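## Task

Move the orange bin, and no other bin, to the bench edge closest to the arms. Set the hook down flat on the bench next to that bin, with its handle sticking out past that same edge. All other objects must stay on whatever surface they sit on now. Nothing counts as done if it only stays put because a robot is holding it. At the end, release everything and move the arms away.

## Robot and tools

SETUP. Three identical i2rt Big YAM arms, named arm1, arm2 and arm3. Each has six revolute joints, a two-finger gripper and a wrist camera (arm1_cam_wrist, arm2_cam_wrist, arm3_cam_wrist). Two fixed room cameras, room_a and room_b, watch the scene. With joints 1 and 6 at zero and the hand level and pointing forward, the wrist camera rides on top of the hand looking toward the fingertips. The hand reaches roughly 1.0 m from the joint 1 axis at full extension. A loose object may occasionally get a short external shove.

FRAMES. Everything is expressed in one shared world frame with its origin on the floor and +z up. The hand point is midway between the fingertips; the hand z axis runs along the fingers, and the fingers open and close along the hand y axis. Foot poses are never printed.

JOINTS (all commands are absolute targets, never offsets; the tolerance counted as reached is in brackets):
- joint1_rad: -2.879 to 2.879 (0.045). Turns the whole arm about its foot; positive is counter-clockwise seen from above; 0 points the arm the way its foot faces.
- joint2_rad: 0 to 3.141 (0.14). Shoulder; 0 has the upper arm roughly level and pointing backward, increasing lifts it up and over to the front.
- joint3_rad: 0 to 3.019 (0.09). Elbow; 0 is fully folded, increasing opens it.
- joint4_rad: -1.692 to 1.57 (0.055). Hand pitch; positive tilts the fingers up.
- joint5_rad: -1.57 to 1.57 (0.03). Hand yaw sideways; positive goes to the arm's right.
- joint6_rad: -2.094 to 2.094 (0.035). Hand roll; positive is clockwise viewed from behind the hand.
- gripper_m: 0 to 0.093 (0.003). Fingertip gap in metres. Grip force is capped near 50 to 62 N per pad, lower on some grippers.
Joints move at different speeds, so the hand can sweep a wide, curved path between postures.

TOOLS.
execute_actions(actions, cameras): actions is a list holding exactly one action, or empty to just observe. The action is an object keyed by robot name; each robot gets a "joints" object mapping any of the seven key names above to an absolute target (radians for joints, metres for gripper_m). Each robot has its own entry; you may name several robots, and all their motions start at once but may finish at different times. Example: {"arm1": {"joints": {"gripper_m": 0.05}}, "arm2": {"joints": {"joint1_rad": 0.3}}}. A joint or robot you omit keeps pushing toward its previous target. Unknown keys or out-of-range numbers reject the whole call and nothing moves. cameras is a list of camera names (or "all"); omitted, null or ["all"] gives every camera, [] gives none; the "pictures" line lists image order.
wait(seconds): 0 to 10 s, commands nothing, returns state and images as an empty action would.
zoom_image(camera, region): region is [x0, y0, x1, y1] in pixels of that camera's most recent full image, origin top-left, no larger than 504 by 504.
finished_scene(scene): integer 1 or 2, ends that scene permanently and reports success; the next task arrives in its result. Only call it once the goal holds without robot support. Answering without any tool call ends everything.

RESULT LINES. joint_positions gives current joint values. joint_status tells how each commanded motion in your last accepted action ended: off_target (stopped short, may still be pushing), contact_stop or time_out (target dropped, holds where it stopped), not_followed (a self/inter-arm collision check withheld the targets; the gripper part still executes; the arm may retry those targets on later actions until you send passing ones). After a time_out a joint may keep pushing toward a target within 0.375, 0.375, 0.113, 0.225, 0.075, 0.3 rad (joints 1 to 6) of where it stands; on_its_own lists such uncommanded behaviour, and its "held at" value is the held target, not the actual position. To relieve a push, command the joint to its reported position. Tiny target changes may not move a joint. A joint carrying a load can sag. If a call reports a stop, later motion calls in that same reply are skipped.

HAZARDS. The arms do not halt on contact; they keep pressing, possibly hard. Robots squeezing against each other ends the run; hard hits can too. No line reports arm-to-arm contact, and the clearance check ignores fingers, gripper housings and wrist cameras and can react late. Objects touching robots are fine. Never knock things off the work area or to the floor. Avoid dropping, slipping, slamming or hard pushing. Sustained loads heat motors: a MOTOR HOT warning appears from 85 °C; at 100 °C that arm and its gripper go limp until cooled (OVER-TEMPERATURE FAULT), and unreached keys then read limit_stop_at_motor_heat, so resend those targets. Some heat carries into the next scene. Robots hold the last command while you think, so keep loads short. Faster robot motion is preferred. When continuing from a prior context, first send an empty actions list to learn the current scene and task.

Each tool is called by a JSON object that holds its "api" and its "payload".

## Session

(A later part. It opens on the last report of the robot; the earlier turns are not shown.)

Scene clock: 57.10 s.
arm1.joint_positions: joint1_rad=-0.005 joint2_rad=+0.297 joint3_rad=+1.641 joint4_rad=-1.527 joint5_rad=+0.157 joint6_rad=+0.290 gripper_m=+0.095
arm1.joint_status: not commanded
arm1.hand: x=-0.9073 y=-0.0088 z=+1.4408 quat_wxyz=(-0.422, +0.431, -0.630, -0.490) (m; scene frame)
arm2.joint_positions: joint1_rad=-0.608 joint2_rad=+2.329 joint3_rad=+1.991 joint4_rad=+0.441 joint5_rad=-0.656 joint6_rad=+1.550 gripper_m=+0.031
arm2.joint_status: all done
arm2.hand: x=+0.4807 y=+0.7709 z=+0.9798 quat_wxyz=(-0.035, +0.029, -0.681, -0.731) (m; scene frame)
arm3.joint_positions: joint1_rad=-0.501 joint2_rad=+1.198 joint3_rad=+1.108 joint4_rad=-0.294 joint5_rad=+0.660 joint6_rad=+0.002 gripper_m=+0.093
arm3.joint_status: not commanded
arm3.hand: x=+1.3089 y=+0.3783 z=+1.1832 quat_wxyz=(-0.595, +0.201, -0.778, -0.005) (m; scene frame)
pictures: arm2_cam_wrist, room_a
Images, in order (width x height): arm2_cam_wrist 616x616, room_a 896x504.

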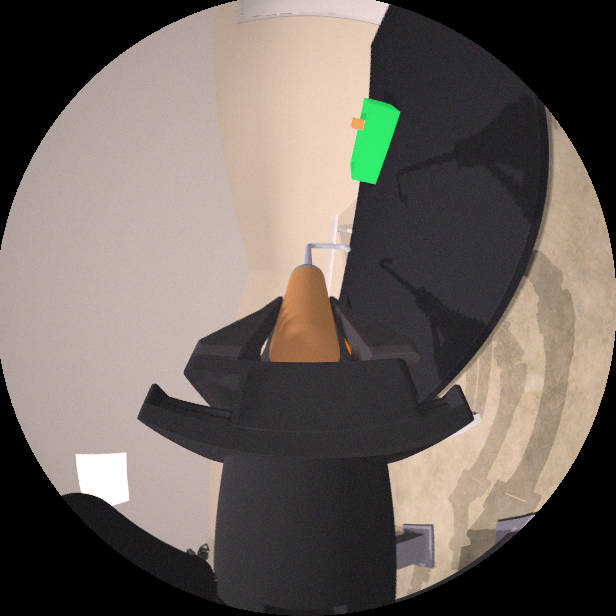

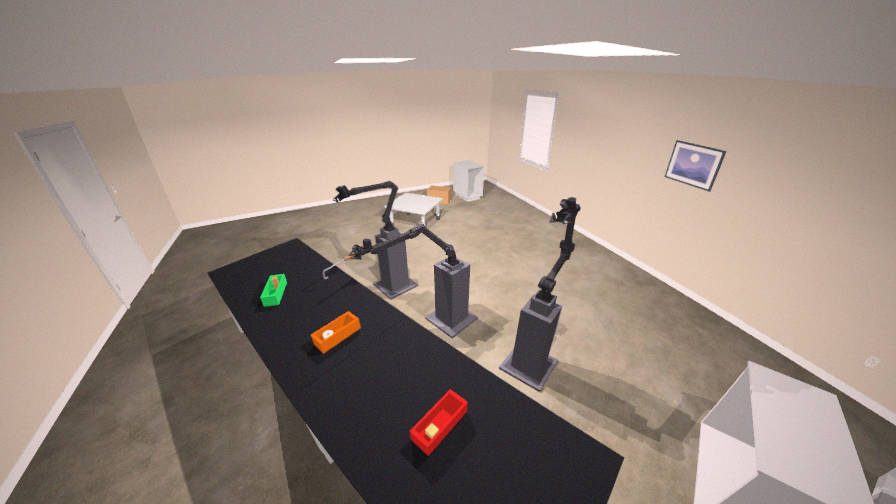

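{"api": "execute_actions", "payload": {"actions": [{"arm2":{"joints":{"joint1_rad":0.12,"joint2_rad":2.1,"joint3_rad":1.8,"joint5_rad":0.12}}}], "cameras": ["arm2_cam_wrist","room_a","room_b"]}}

Scene clock: 62.77 s.
arm1.joint_positions: joint1_rad=-0.005 joint2_rad=+0.297 joint3_rad=+1.641 joint4_rad=-1.527 joint5_rad=+0.157 joint6_rad=+0.290 gripper_m=+0.095
arm1.joint_status: not commanded
arm1.hand: x=-0.9073 y=-0.0088 z=+1.4408 quat_wxyz=(-0.422, +0.431, -0.630, -0.490) (m; scene frame)
arm2.joint_positions: joint1_rad=+0.120 joint2_rad=+2.177 joint3_rad=+1.783 joint4_rad=+0.438 joint5_rad=+0.120 joint6_rad=+1.552 gripper_m=+0.031
arm2.joint_status: all done
arm2.hand: x=-0.0280 y=+0.8879 z=+0.9892 quat_wxyz=(-0.028, -0.013, -0.695, -0.719) (m; scene frame)
arm3.joint_positions: joint1_rad=-0.501 joint2_rad=+1.198 joint3_rad=+1.108 joint4_rad=-0.294 joint5_rad=+0.660 joint6_rad=+0.002 gripper_m=+0.093
arm3.joint_status: not commanded
arm3.hand: x=+1.3089 y=+0.3783 z=+1.1832 quat_wxyz=(-0.595, +0.201, -0.778, -0.005) (m; scene frame)
pictures: arm2_cam_wrist, room_a, room_b
Images, in order (width x height): arm2_cam_wrist 616x616, room_a 896x504, room_b 896x504.

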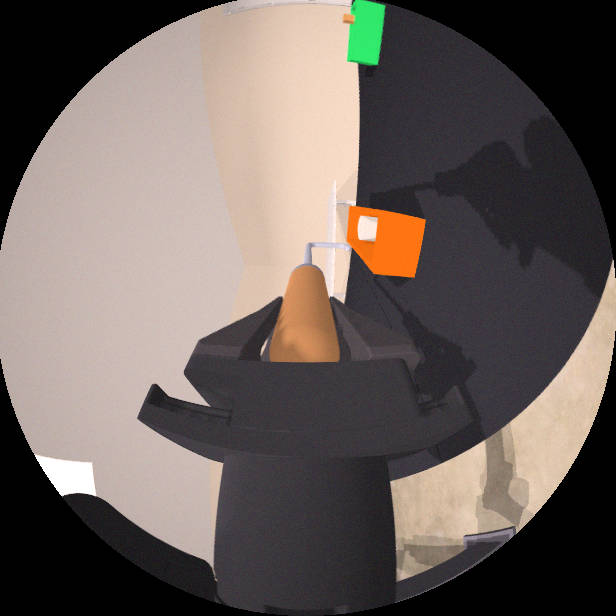

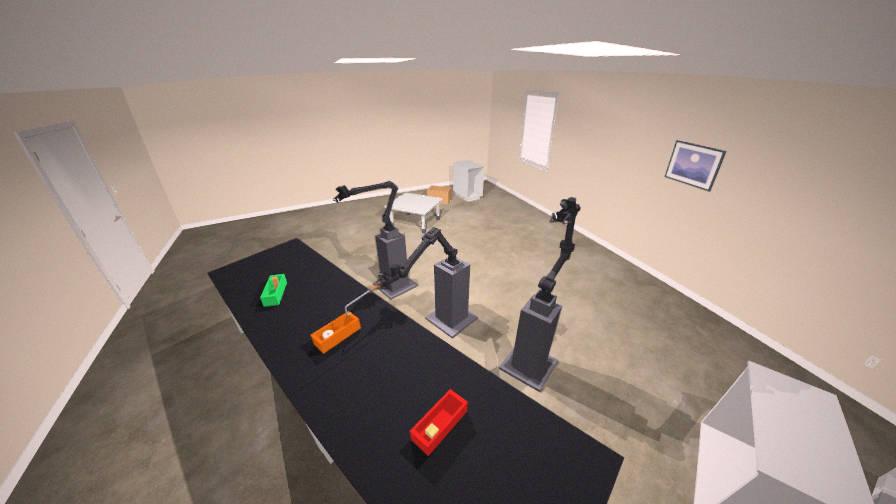

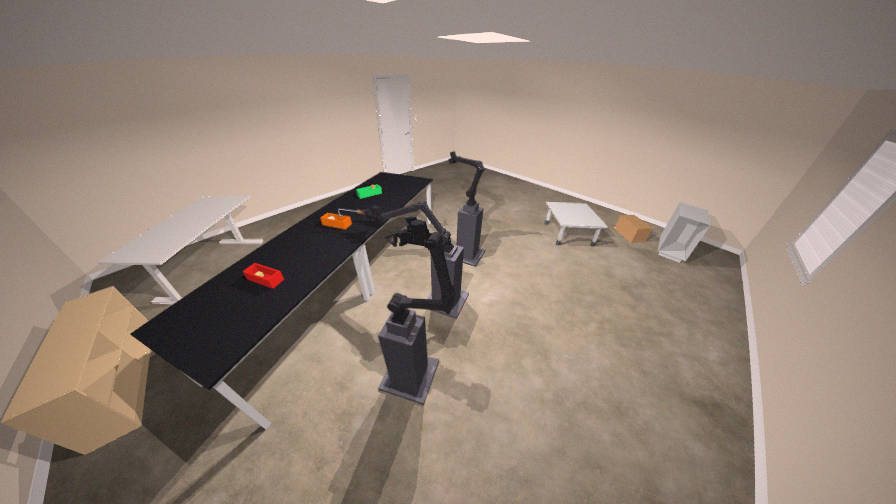

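{"api": "execute_actions", "payload": {"actions": [{"arm2":{"joints":{"joint2_rad":2.23,"joint5_rad":0.16}}}], "cameras": ["arm2_cam_wrist","room_a"]}}

Scene clock: 66.17 s.
arm1.joint_positions: joint1_rad=-0.005 joint2_rad=+0.297 joint3_rad=+1.641 joint4_rad=-1.527 joint5_rad=+0.157 joint6_rad=+0.290 gripper_m=+0.095
arm1.joint_status: not commanded
arm1.hand: x=-0.9073 y=-0.0088 z=+1.4408 quat_wxyz=(-0.422, +0.431, -0.630, -0.490) (m; scene frame)
arm2.joint_positions: joint1_rad=+0.119 joint2_rad=+2.277 joint3_rad=+1.774 joint4_rad=+0.436 joint5_rad=+0.160 joint6_rad=+1.554 gripper_m=+0.031
arm2.joint_status: all done
arm2.hand: x=-0.0207 y=+0.8938 z=+0.8961 quat_wxyz=(-0.045, -0.024, -0.733, -0.679) (m; scene frame)
arm3.joint_positions: joint1_rad=-0.501 joint2_rad=+1.198 joint3_rad=+1.108 joint4_rad=-0.294 joint5_rad=+0.660 joint6_rad=+0.002 gripper_m=+0.093
arm3.joint_status: not commanded
arm3.hand: x=+1.3089 y=+0.3783 z=+1.1832 quat_wxyz=(-0.595, +0.201, -0.778, -0.005) (m; scene frame)
pictures: arm2_cam_wrist, room_a
Images, in order (width x height): arm2_cam_wrist 616x616, room_a 896x504.

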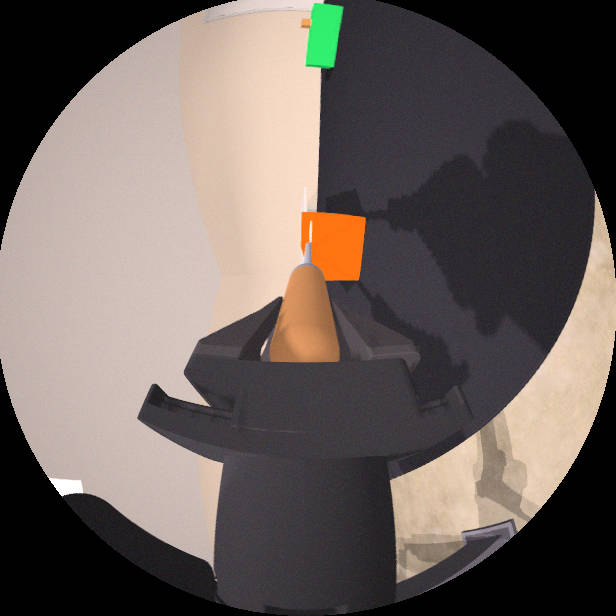

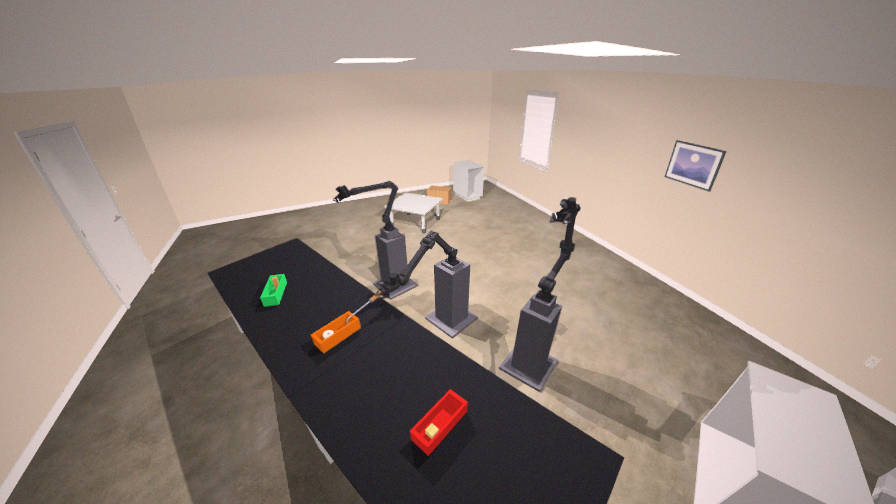

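{"api": "execute_actions", "payload": {"actions": [{"arm2":{"joints":{"joint2_rad":2.01,"joint3_rad":1.41,"joint4_rad":0.65}}}], "cameras": ["arm2_cam_wrist"]}}

{"api": "execute_actions", "payload": {"actions": [{"arm2":{"joints":{"joint2_rad":1.79,"joint3_rad":1.01,"joint4_rad":0.81}}}], "cameras": ["arm2_cam_wrist","room_b"]}}

Scene clock: 69.33 s.
arm1.joint_positions: joint1_rad=-0.005 joint2_rad=+0.297 joint3_rad=+1.641 joint4_rad=-1.527 joint5_rad=+0.157 joint6_rad=+0.290 gripper_m=+0.095
arm1.joint_status: not commanded
arm1.hand: x=-0.9073 y=-0.0088 z=+1.4408 quat_wxyz=(-0.422, +0.431, -0.630, -0.490) (m; scene frame)
arm2.joint_positions: joint1_rad=+0.119 joint2_rad=+2.052 joint3_rad=+1.392 joint4_rad=+0.597 joint5_rad=+0.159 joint6_rad=+1.555 gripper_m=+0.031
arm2.joint_status: all done
arm2.hand: x=-0.0150 y=+0.7993 z=+0.9079 quat_wxyz=(-0.045, -0.024, -0.732, -0.680) (m; scene frame)
arm3.joint_positions: joint1_rad=-0.501 joint2_rad=+1.198 joint3_rad=+1.108 joint4_rad=-0.294 joint5_rad=+0.660 joint6_rad=+0.002 gripper_m=+0.093
arm3.joint_status: not commanded
arm3.hand: x=+1.3089 y=+0.3783 z=+1.1832 quat_wxyz=(-0.595, +0.201, -0.778, -0.005) (m; scene frame)
pictures: arm2_cam_wrist
Images, in order (width x height): arm2_cam_wrist 616x616.

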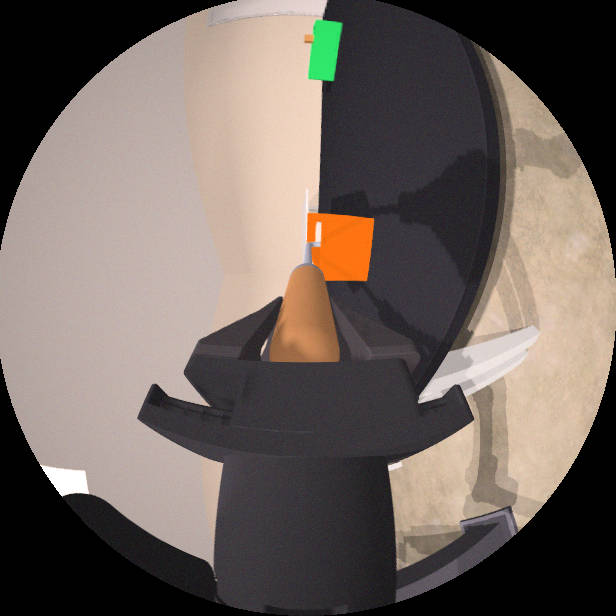

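Scene clock: 70.53 s.
arm1.joint_positions: joint1_rad=-0.005 joint2_rad=+0.297 joint3_rad=+1.641 joint4_rad=-1.527 joint5_rad=+0.157 joint6_rad=+0.290 gripper_m=+0.095
arm1.joint_status: not commanded
arm1.hand: x=-0.9073 y=-0.0088 z=+1.4408 quat_wxyz=(-0.422, +0.431, -0.630, -0.490) (m; scene frame)
arm2.joint_positions: joint1_rad=+0.119 joint2_rad=+1.818 joint3_rad=+0.990 joint4_rad=+0.760 joint5_rad=+0.159 joint6_rad=+1.555 gripper_m=+0.031
arm2.joint_status: all done
arm2.hand: x=-0.0075 y=+0.6790 z=+0.9068 quat_wxyz=(-0.045, -0.024, -0.733, -0.678) (m; scene frame)
arm3.joint_positions: joint1_rad=-0.501 joint2_rad=+1.198 joint3_rad=+1.108 joint4_rad=-0.294 joint5_rad=+0.660 joint6_rad=+0.002 gripper_m=+0.093
arm3.joint_status: not commanded
arm3.hand: x=+1.3089 y=+0.3783 z=+1.1832 quat_wxyz=(-0.595, +0.201, -0.778, -0.005) (m; scene frame)
pictures: arm2_cam_wrist, room_b
Images, in order (width x height): arm2_cam_wrist 616x616, room_b 896x504.

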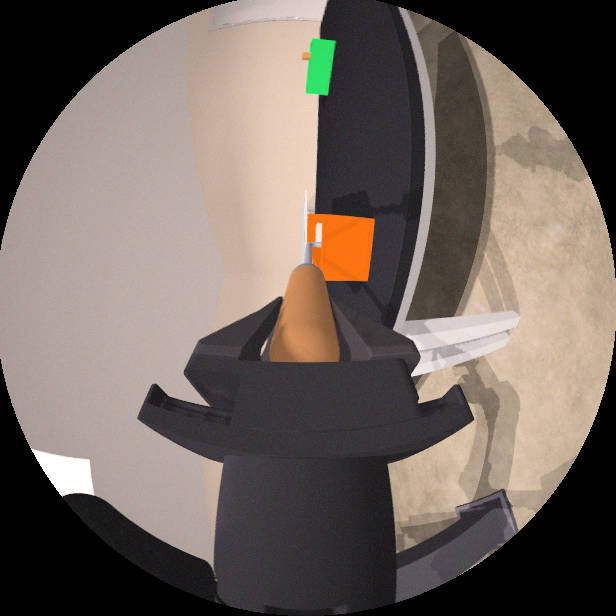

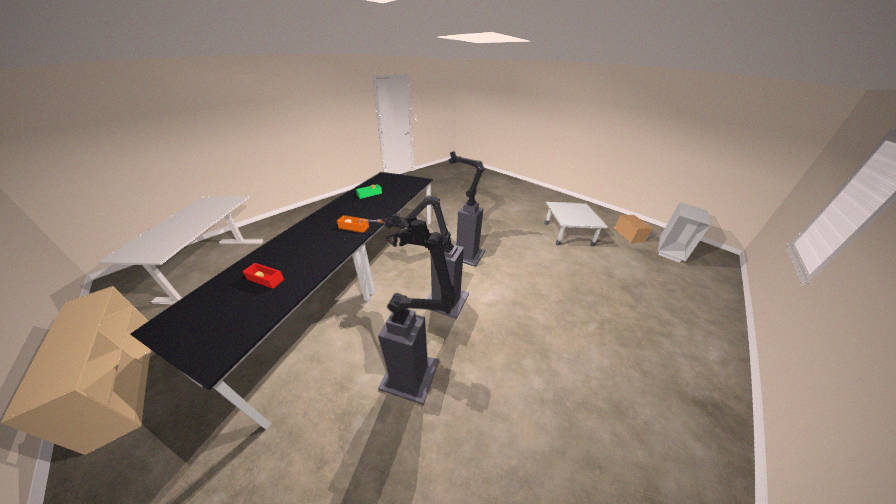

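{"api": "execute_actions", "payload": {"actions": [{"arm2":{"joints":{"joint2_rad":1.63,"joint3_rad":0.77,"joint4_rad":0.89}}}], "cameras": ["arm2_cam_wrist","room_b"]}}

{"api": "zoom_image", "payload": {"camera": "arm2_cam_wrist", "region": [290,170,450,310]}}

Scene clock: 75.20 s.
arm1.joint_positions: joint1_rad=-0.005 joint2_rad=+0.297 joint3_rad=+1.641 joint4_rad=-1.527 joint5_rad=+0.157 joint6_rad=+0.290 gripper_m=+0.095
arm1.joint_status: not commanded
arm1.hand: x=-0.9073 y=-0.0088 z=+1.4408 quat_wxyz=(-0.422, +0.431, -0.630, -0.490) (m; scene frame)
arm2.joint_positions: joint1_rad=+0.119 joint2_rad=+1.669 joint3_rad=+0.756 joint4_rad=+0.830 joint5_rad=+0.159 joint6_rad=+1.555 gripper_m=+0.031
arm2.joint_status: joint4_rad time_out (moved +0.070 of +0.130); the others done
arm2.on_its_own: joint4_rad reads +0.830 and still pushes toward +0.890 since a time_out
arm2.hand: x=-0.0026 y=+0.6004 z=+0.9034 quat_wxyz=(-0.045, -0.023, -0.738, -0.673) (m; scene frame)
arm3.joint_positions: joint1_rad=-0.501 joint2_rad=+1.198 joint3_rad=+1.108 joint4_rad=-0.294 joint5_rad=+0.660 joint6_rad=+0.002 gripper_m=+0.093
arm3.joint_status: not commanded
arm3.hand: x=+1.3089 y=+0.3783 z=+1.1832 quat_wxyz=(-0.595, +0.201, -0.778, -0.005) (m; scene frame)
pictures: arm2_cam_wrist, room_b
Images, in order (width x height): arm2_cam_wrist 616x616, room_b 896x504.

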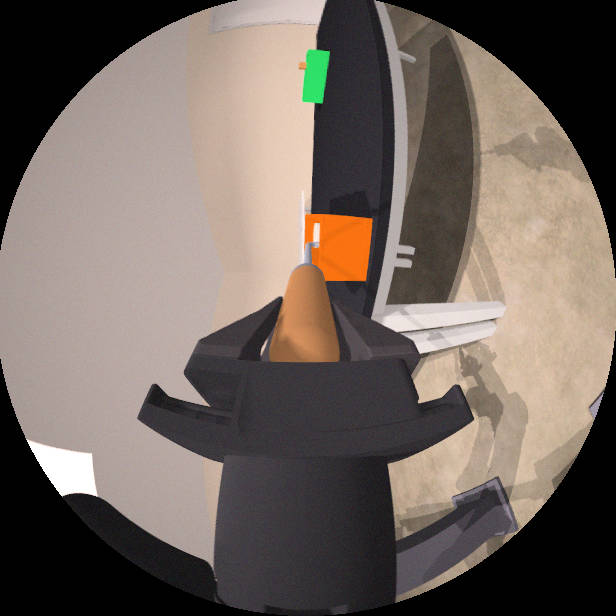

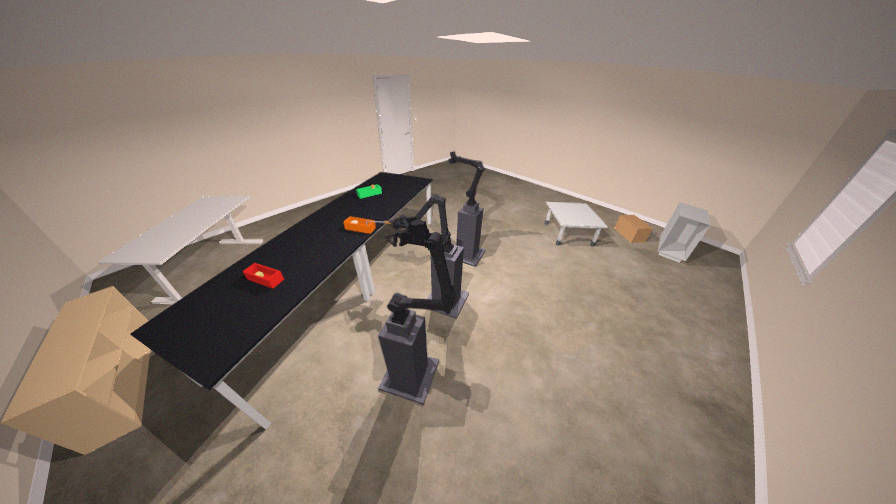

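Region (290, 170, 450, 310) of arm2_cam_wrist's 616x616 image, scaled by 3.150, with more detail than that image has; it fills the top 441 rows of this view, and the rest is white.

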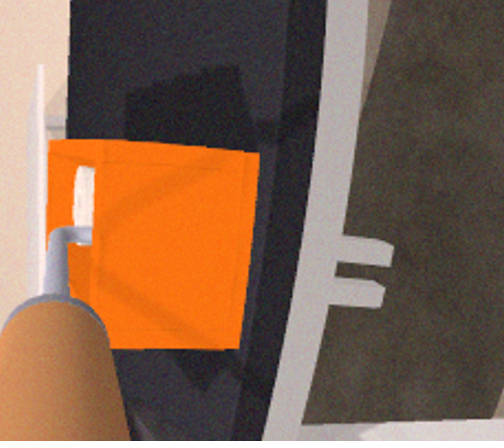

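{"api": "execute_actions", "payload": {"actions": [{"arm2":{"joints":{"joint3_rad":1.08}}}], "cameras": []}}

{"api": "execute_actions", "payload": {"actions": [{"arm2":{"joints":{"joint1_rad":-0.18,"joint5_rad":-0.23,"joint6_rad":-0.02,"joint2_rad":2.0,"joint3_rad":1.41}}}], "cameras": ["arm2_cam_wrist"]}}

{"api": "execute_actions", "payload": {"actions": [{"arm2":{"joints":{"joint2_rad":2.22,"joint4_rad":1.05}}}], "cameras": ["arm2_cam_wrist"]}}

Scene clock: 80.23 s.
arm1.joint_positions: joint1_rad=-0.005 joint2_rad=+0.297 joint3_rad=+1.641 joint4_rad=-1.527 joint5_rad=+0.157 joint6_rad=+0.290 gripper_m=+0.095
arm1.joint_status: not commanded
arm1.hand: x=-0.9073 y=-0.0088 z=+1.4408 quat_wxyz=(-0.422, +0.431, -0.630, -0.490) (m; scene frame)
arm2.joint_positions: joint1_rad=+0.119 joint2_rad=+1.662 joint3_rad=+1.021 joint4_rad=+0.846 joint5_rad=+0.159 joint6_rad=+1.555 gripper_m=+0.031
arm2.joint_status: all done
arm2.hand: x=-0.0075 y=+0.6674 z=+1.0467 quat_wxyz=(-0.034, -0.035, -0.635, -0.771) (m; scene frame)
arm3.joint_positions: joint1_rad=-0.501 joint2_rad=+1.198 joint3_rad=+1.108 joint4_rad=-0.294 joint5_rad=+0.660 joint6_rad=+0.002 gripper_m=+0.093
arm3.joint_status: not commanded
arm3.hand: x=+1.3089 y=+0.3783 z=+1.1832 quat_wxyz=(-0.595, +0.201, -0.778, -0.005) (m; scene frame)
pictures: none
No camera images: the call's "cameras" was empty. Leave "cameras" out to get every camera's image.

Scene clock: 83.70 s.
arm1.joint_positions: joint1_rad=-0.005 joint2_rad=+0.297 joint3_rad=+1.641 joint4_rad=-1.527 joint5_rad=+0.157 joint6_rad=+0.290 gripper_m=+0.095
arm1.joint_status: not commanded
arm1.hand: x=-0.9073 y=-0.0088 z=+1.4408 quat_wxyz=(-0.422, +0.431, -0.630, -0.490) (m; scene frame)
arm2.joint_positions: joint1_rad=-0.178 joint2_rad=+2.054 joint3_rad=+1.317 joint4_rad=+0.846 joint5_rad=-0.231 joint6_rad=-0.003 gripper_m=+0.031
arm2.joint_status: joint3_rad time_out (moved +0.296 of +0.389); the others done
arm2.on_its_own: joint3_rad reads +1.317 and still pushes toward +1.410 since a time_out
arm2.hand: x=+0.1511 y=+0.7653 z=+0.9280 quat_wxyz=(-0.533, +0.483, -0.468, -0.514) (m; scene frame)
arm3.joint_positions: joint1_rad=-0.501 joint2_rad=+1.198 joint3_rad=+1.108 joint4_rad=-0.294 joint5_rad=+0.660 joint6_rad=+0.002 gripper_m=+0.093
arm3.joint_status: not commanded
arm3.hand: x=+1.3089 y=+0.3783 z=+1.1832 quat_wxyz=(-0.595, +0.201, -0.778, -0.005) (m; scene frame)
pictures: arm2_cam_wrist
Images, in order (width x height): arm2_cam_wrist 616x616.

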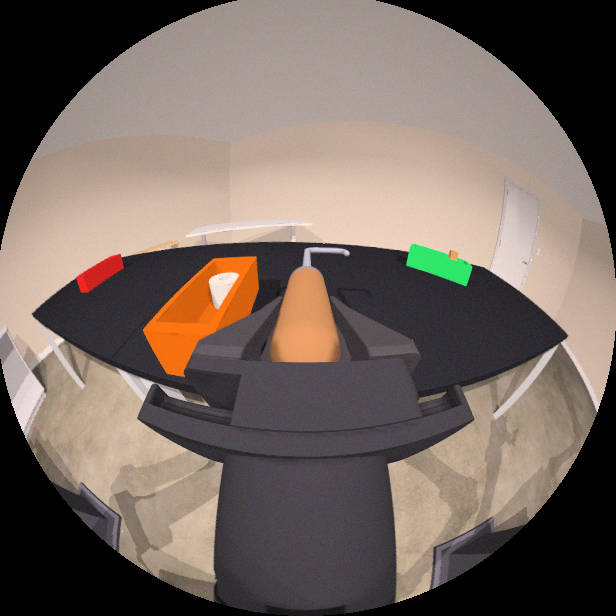

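not run: a stop came earlier in this reply.

{"api": "execute_actions", "payload": {"actions": [{"arm2":{"joints":{"joint2_rad":2.22,"joint4_rad":1.04}}}], "cameras": ["arm2_cam_wrist"]}}

Scene clock: 88.23 s.
arm1.joint_positions: joint1_rad=-0.005 joint2_rad=+0.297 joint3_rad=+1.641 joint4_rad=-1.527 joint5_rad=+0.157 joint6_rad=+0.290 gripper_m=+0.095
arm1.joint_status: not commanded
arm1.hand: x=-0.9073 y=-0.0088 z=+1.4408 quat_wxyz=(-0.422, +0.431, -0.630, -0.490) (m; scene frame)
arm2.joint_positions: joint1_rad=-0.178 joint2_rad=+2.270 joint3_rad=+1.347 joint4_rad=+0.993 joint5_rad=-0.230 joint6_rad=-0.006 gripper_m=+0.031
arm2.joint_status: all done
arm2.hand: x=+0.1538 y=+0.7720 z=+0.8125 quat_wxyz=(-0.522, +0.491, -0.480, -0.506) (m; scene frame)
arm3.joint_positions: joint1_rad=-0.501 joint2_rad=+1.198 joint3_rad=+1.108 joint4_rad=-0.294 joint5_rad=+0.660 joint6_rad=+0.002 gripper_m=+0.093
arm3.joint_status: not commanded
arm3.hand: x=+1.3089 y=+0.3783 z=+1.1832 quat_wxyz=(-0.595, +0.201, -0.778, -0.005) (m; scene frame)
pictures: arm2_cam_wrist
Images, in order (width x height): arm2_cam_wrist 616x616.

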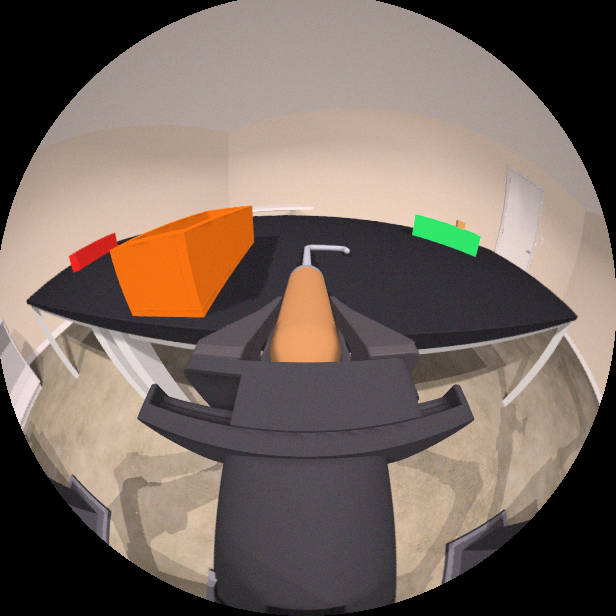

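{"api": "execute_actions", "payload": {"actions": [{"arm2":{"joints":{"joint2_rad":2.315}}}], "cameras": []}}

{"api": "execute_actions", "payload": {"actions": [{"arm2":{"joints":{"gripper_m":0.08}}}], "cameras": ["arm2_cam_wrist"]}}

{"api": "execute_actions", "payload": {"actions": [{"arm2":{"joints":{"joint2_rad":1.7}}}], "cameras": ["room_a","room_b"]}}

Scene clock: 91.40 s.
arm1.joint_positions: joint1_rad=-0.005 joint2_rad=+0.297 joint3_rad=+1.641 joint4_rad=-1.527 joint5_rad=+0.157 joint6_rad=+0.290 gripper_m=+0.095
arm1.joint_status: not commanded
arm1.hand: x=-0.9073 y=-0.0088 z=+1.4408 quat_wxyz=(-0.422, +0.431, -0.630, -0.490) (m; scene frame)
arm2.joint_positions: joint1_rad=-0.178 joint2_rad=+2.308 joint3_rad=+1.355 joint4_rad=+1.019 joint5_rad=-0.230 joint6_rad=-0.008 gripper_m=+0.031
arm2.joint_status: all done
arm2.hand: x=+0.1539 y=+0.7718 z=+0.7937 quat_wxyz=(-0.522, +0.492, -0.480, -0.505) (m; scene frame)
arm3.joint_positions: joint1_rad=-0.501 joint2_rad=+1.198 joint3_rad=+1.108 joint4_rad=-0.294 joint5_rad=+0.660 joint6_rad=+0.002 gripper_m=+0.093
arm3.joint_status: not commanded
arm3.hand: x=+1.3089 y=+0.3783 z=+1.1832 quat_wxyz=(-0.595, +0.201, -0.778, -0.005) (m; scene frame)
pictures: none
No camera images: the call's "cameras" was empty. Leave "cameras" out to get every camera's image.

Scene clock: 92.07 s.
arm1.joint_positions: joint1_rad=-0.005 joint2_rad=+0.297 joint3_rad=+1.641 joint4_rad=-1.527 joint5_rad=+0.157 joint6_rad=+0.290 gripper_m=+0.095
arm1.joint_status: not commanded
arm1.hand: x=-0.9073 y=-0.0088 z=+1.4408 quat_wxyz=(-0.422, +0.431, -0.630, -0.490) (m; scene frame)
arm2.joint_positions: joint1_rad=-0.178 joint2_rad=+2.308 joint3_rad=+1.358 joint4_rad=+1.019 joint5_rad=-0.230 joint6_rad=-0.008 gripper_m=+0.080
arm2.joint_status: all done
arm2.hand: x=+0.1541 y=+0.7728 z=+0.7952 quat_wxyz=(-0.523, +0.491, -0.479, -0.506) (m; scene frame)
arm3.joint_positions: joint1_rad=-0.501 joint2_rad=+1.198 joint3_rad=+1.108 joint4_rad=-0.294 joint5_rad=+0.660 joint6_rad=+0.002 gripper_m=+0.093
arm3.joint_status: not commanded
arm3.hand: x=+1.3089 y=+0.3783 z=+1.1832 quat_wxyz=(-0.595, +0.201, -0.778, -0.005) (m; scene frame)
pictures: arm2_cam_wrist
Images, in order (width x height): arm2_cam_wrist 616x616.

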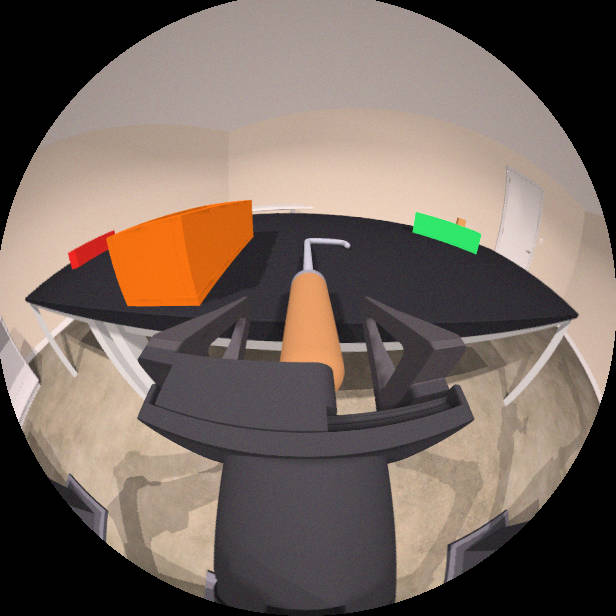

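Scene clock: 93.80 s.
arm1.joint_positions: joint1_rad=-0.005 joint2_rad=+0.297 joint3_rad=+1.641 joint4_rad=-1.527 joint5_rad=+0.157 joint6_rad=+0.290 gripper_m=+0.095
arm1.joint_status: not commanded
arm1.hand: x=-0.9073 y=-0.0088 z=+1.4408 quat_wxyz=(-0.422, +0.431, -0.630, -0.490) (m; scene frame)
arm2.joint_positions: joint1_rad=-0.178 joint2_rad=+1.698 joint3_rad=+1.393 joint4_rad=+1.036 joint5_rad=-0.230 joint6_rad=-0.008 gripper_m=+0.080
arm2.joint_status: all done
arm2.hand: x=+0.1263 y=+0.6722 z=+1.2687 quat_wxyz=(-0.685, +0.339, -0.253, -0.594) (m; scene frame)
arm3.joint_positions: joint1_rad=-0.501 joint2_rad=+1.198 joint3_rad=+1.108 joint4_rad=-0.294 joint5_rad=+0.660 joint6_rad=+0.002 gripper_m=+0.093
arm3.joint_status: not commanded
arm3.hand: x=+1.3089 y=+0.3783 z=+1.1832 quat_wxyz=(-0.595, +0.201, -0.778, -0.005) (m; scene frame)
pictures: room_a, room_b
Images, in order (width x height): room_a 896x504, room_b 896x504.

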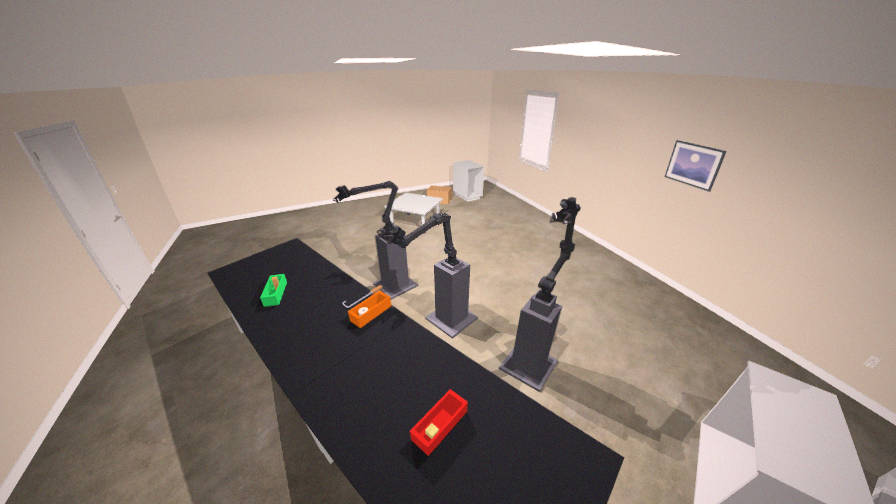

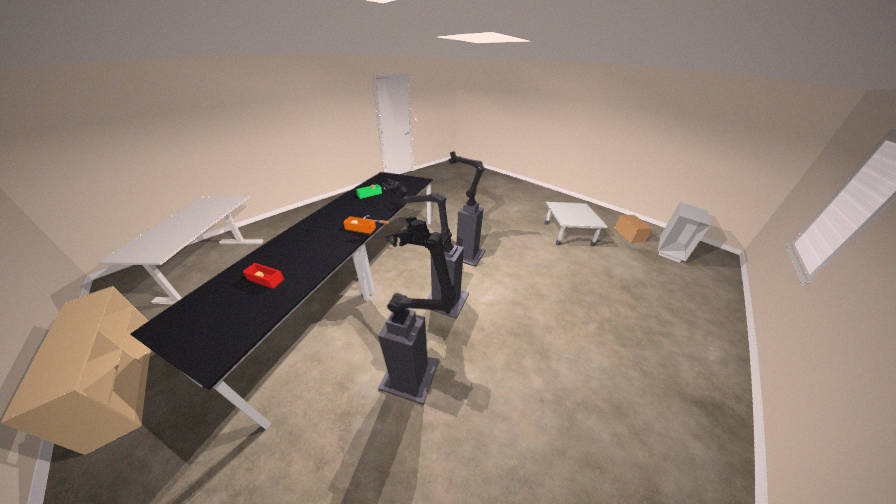

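{"api": "finished_scene", "payload": {"scene": 2}}

The scene is finished: the task was done.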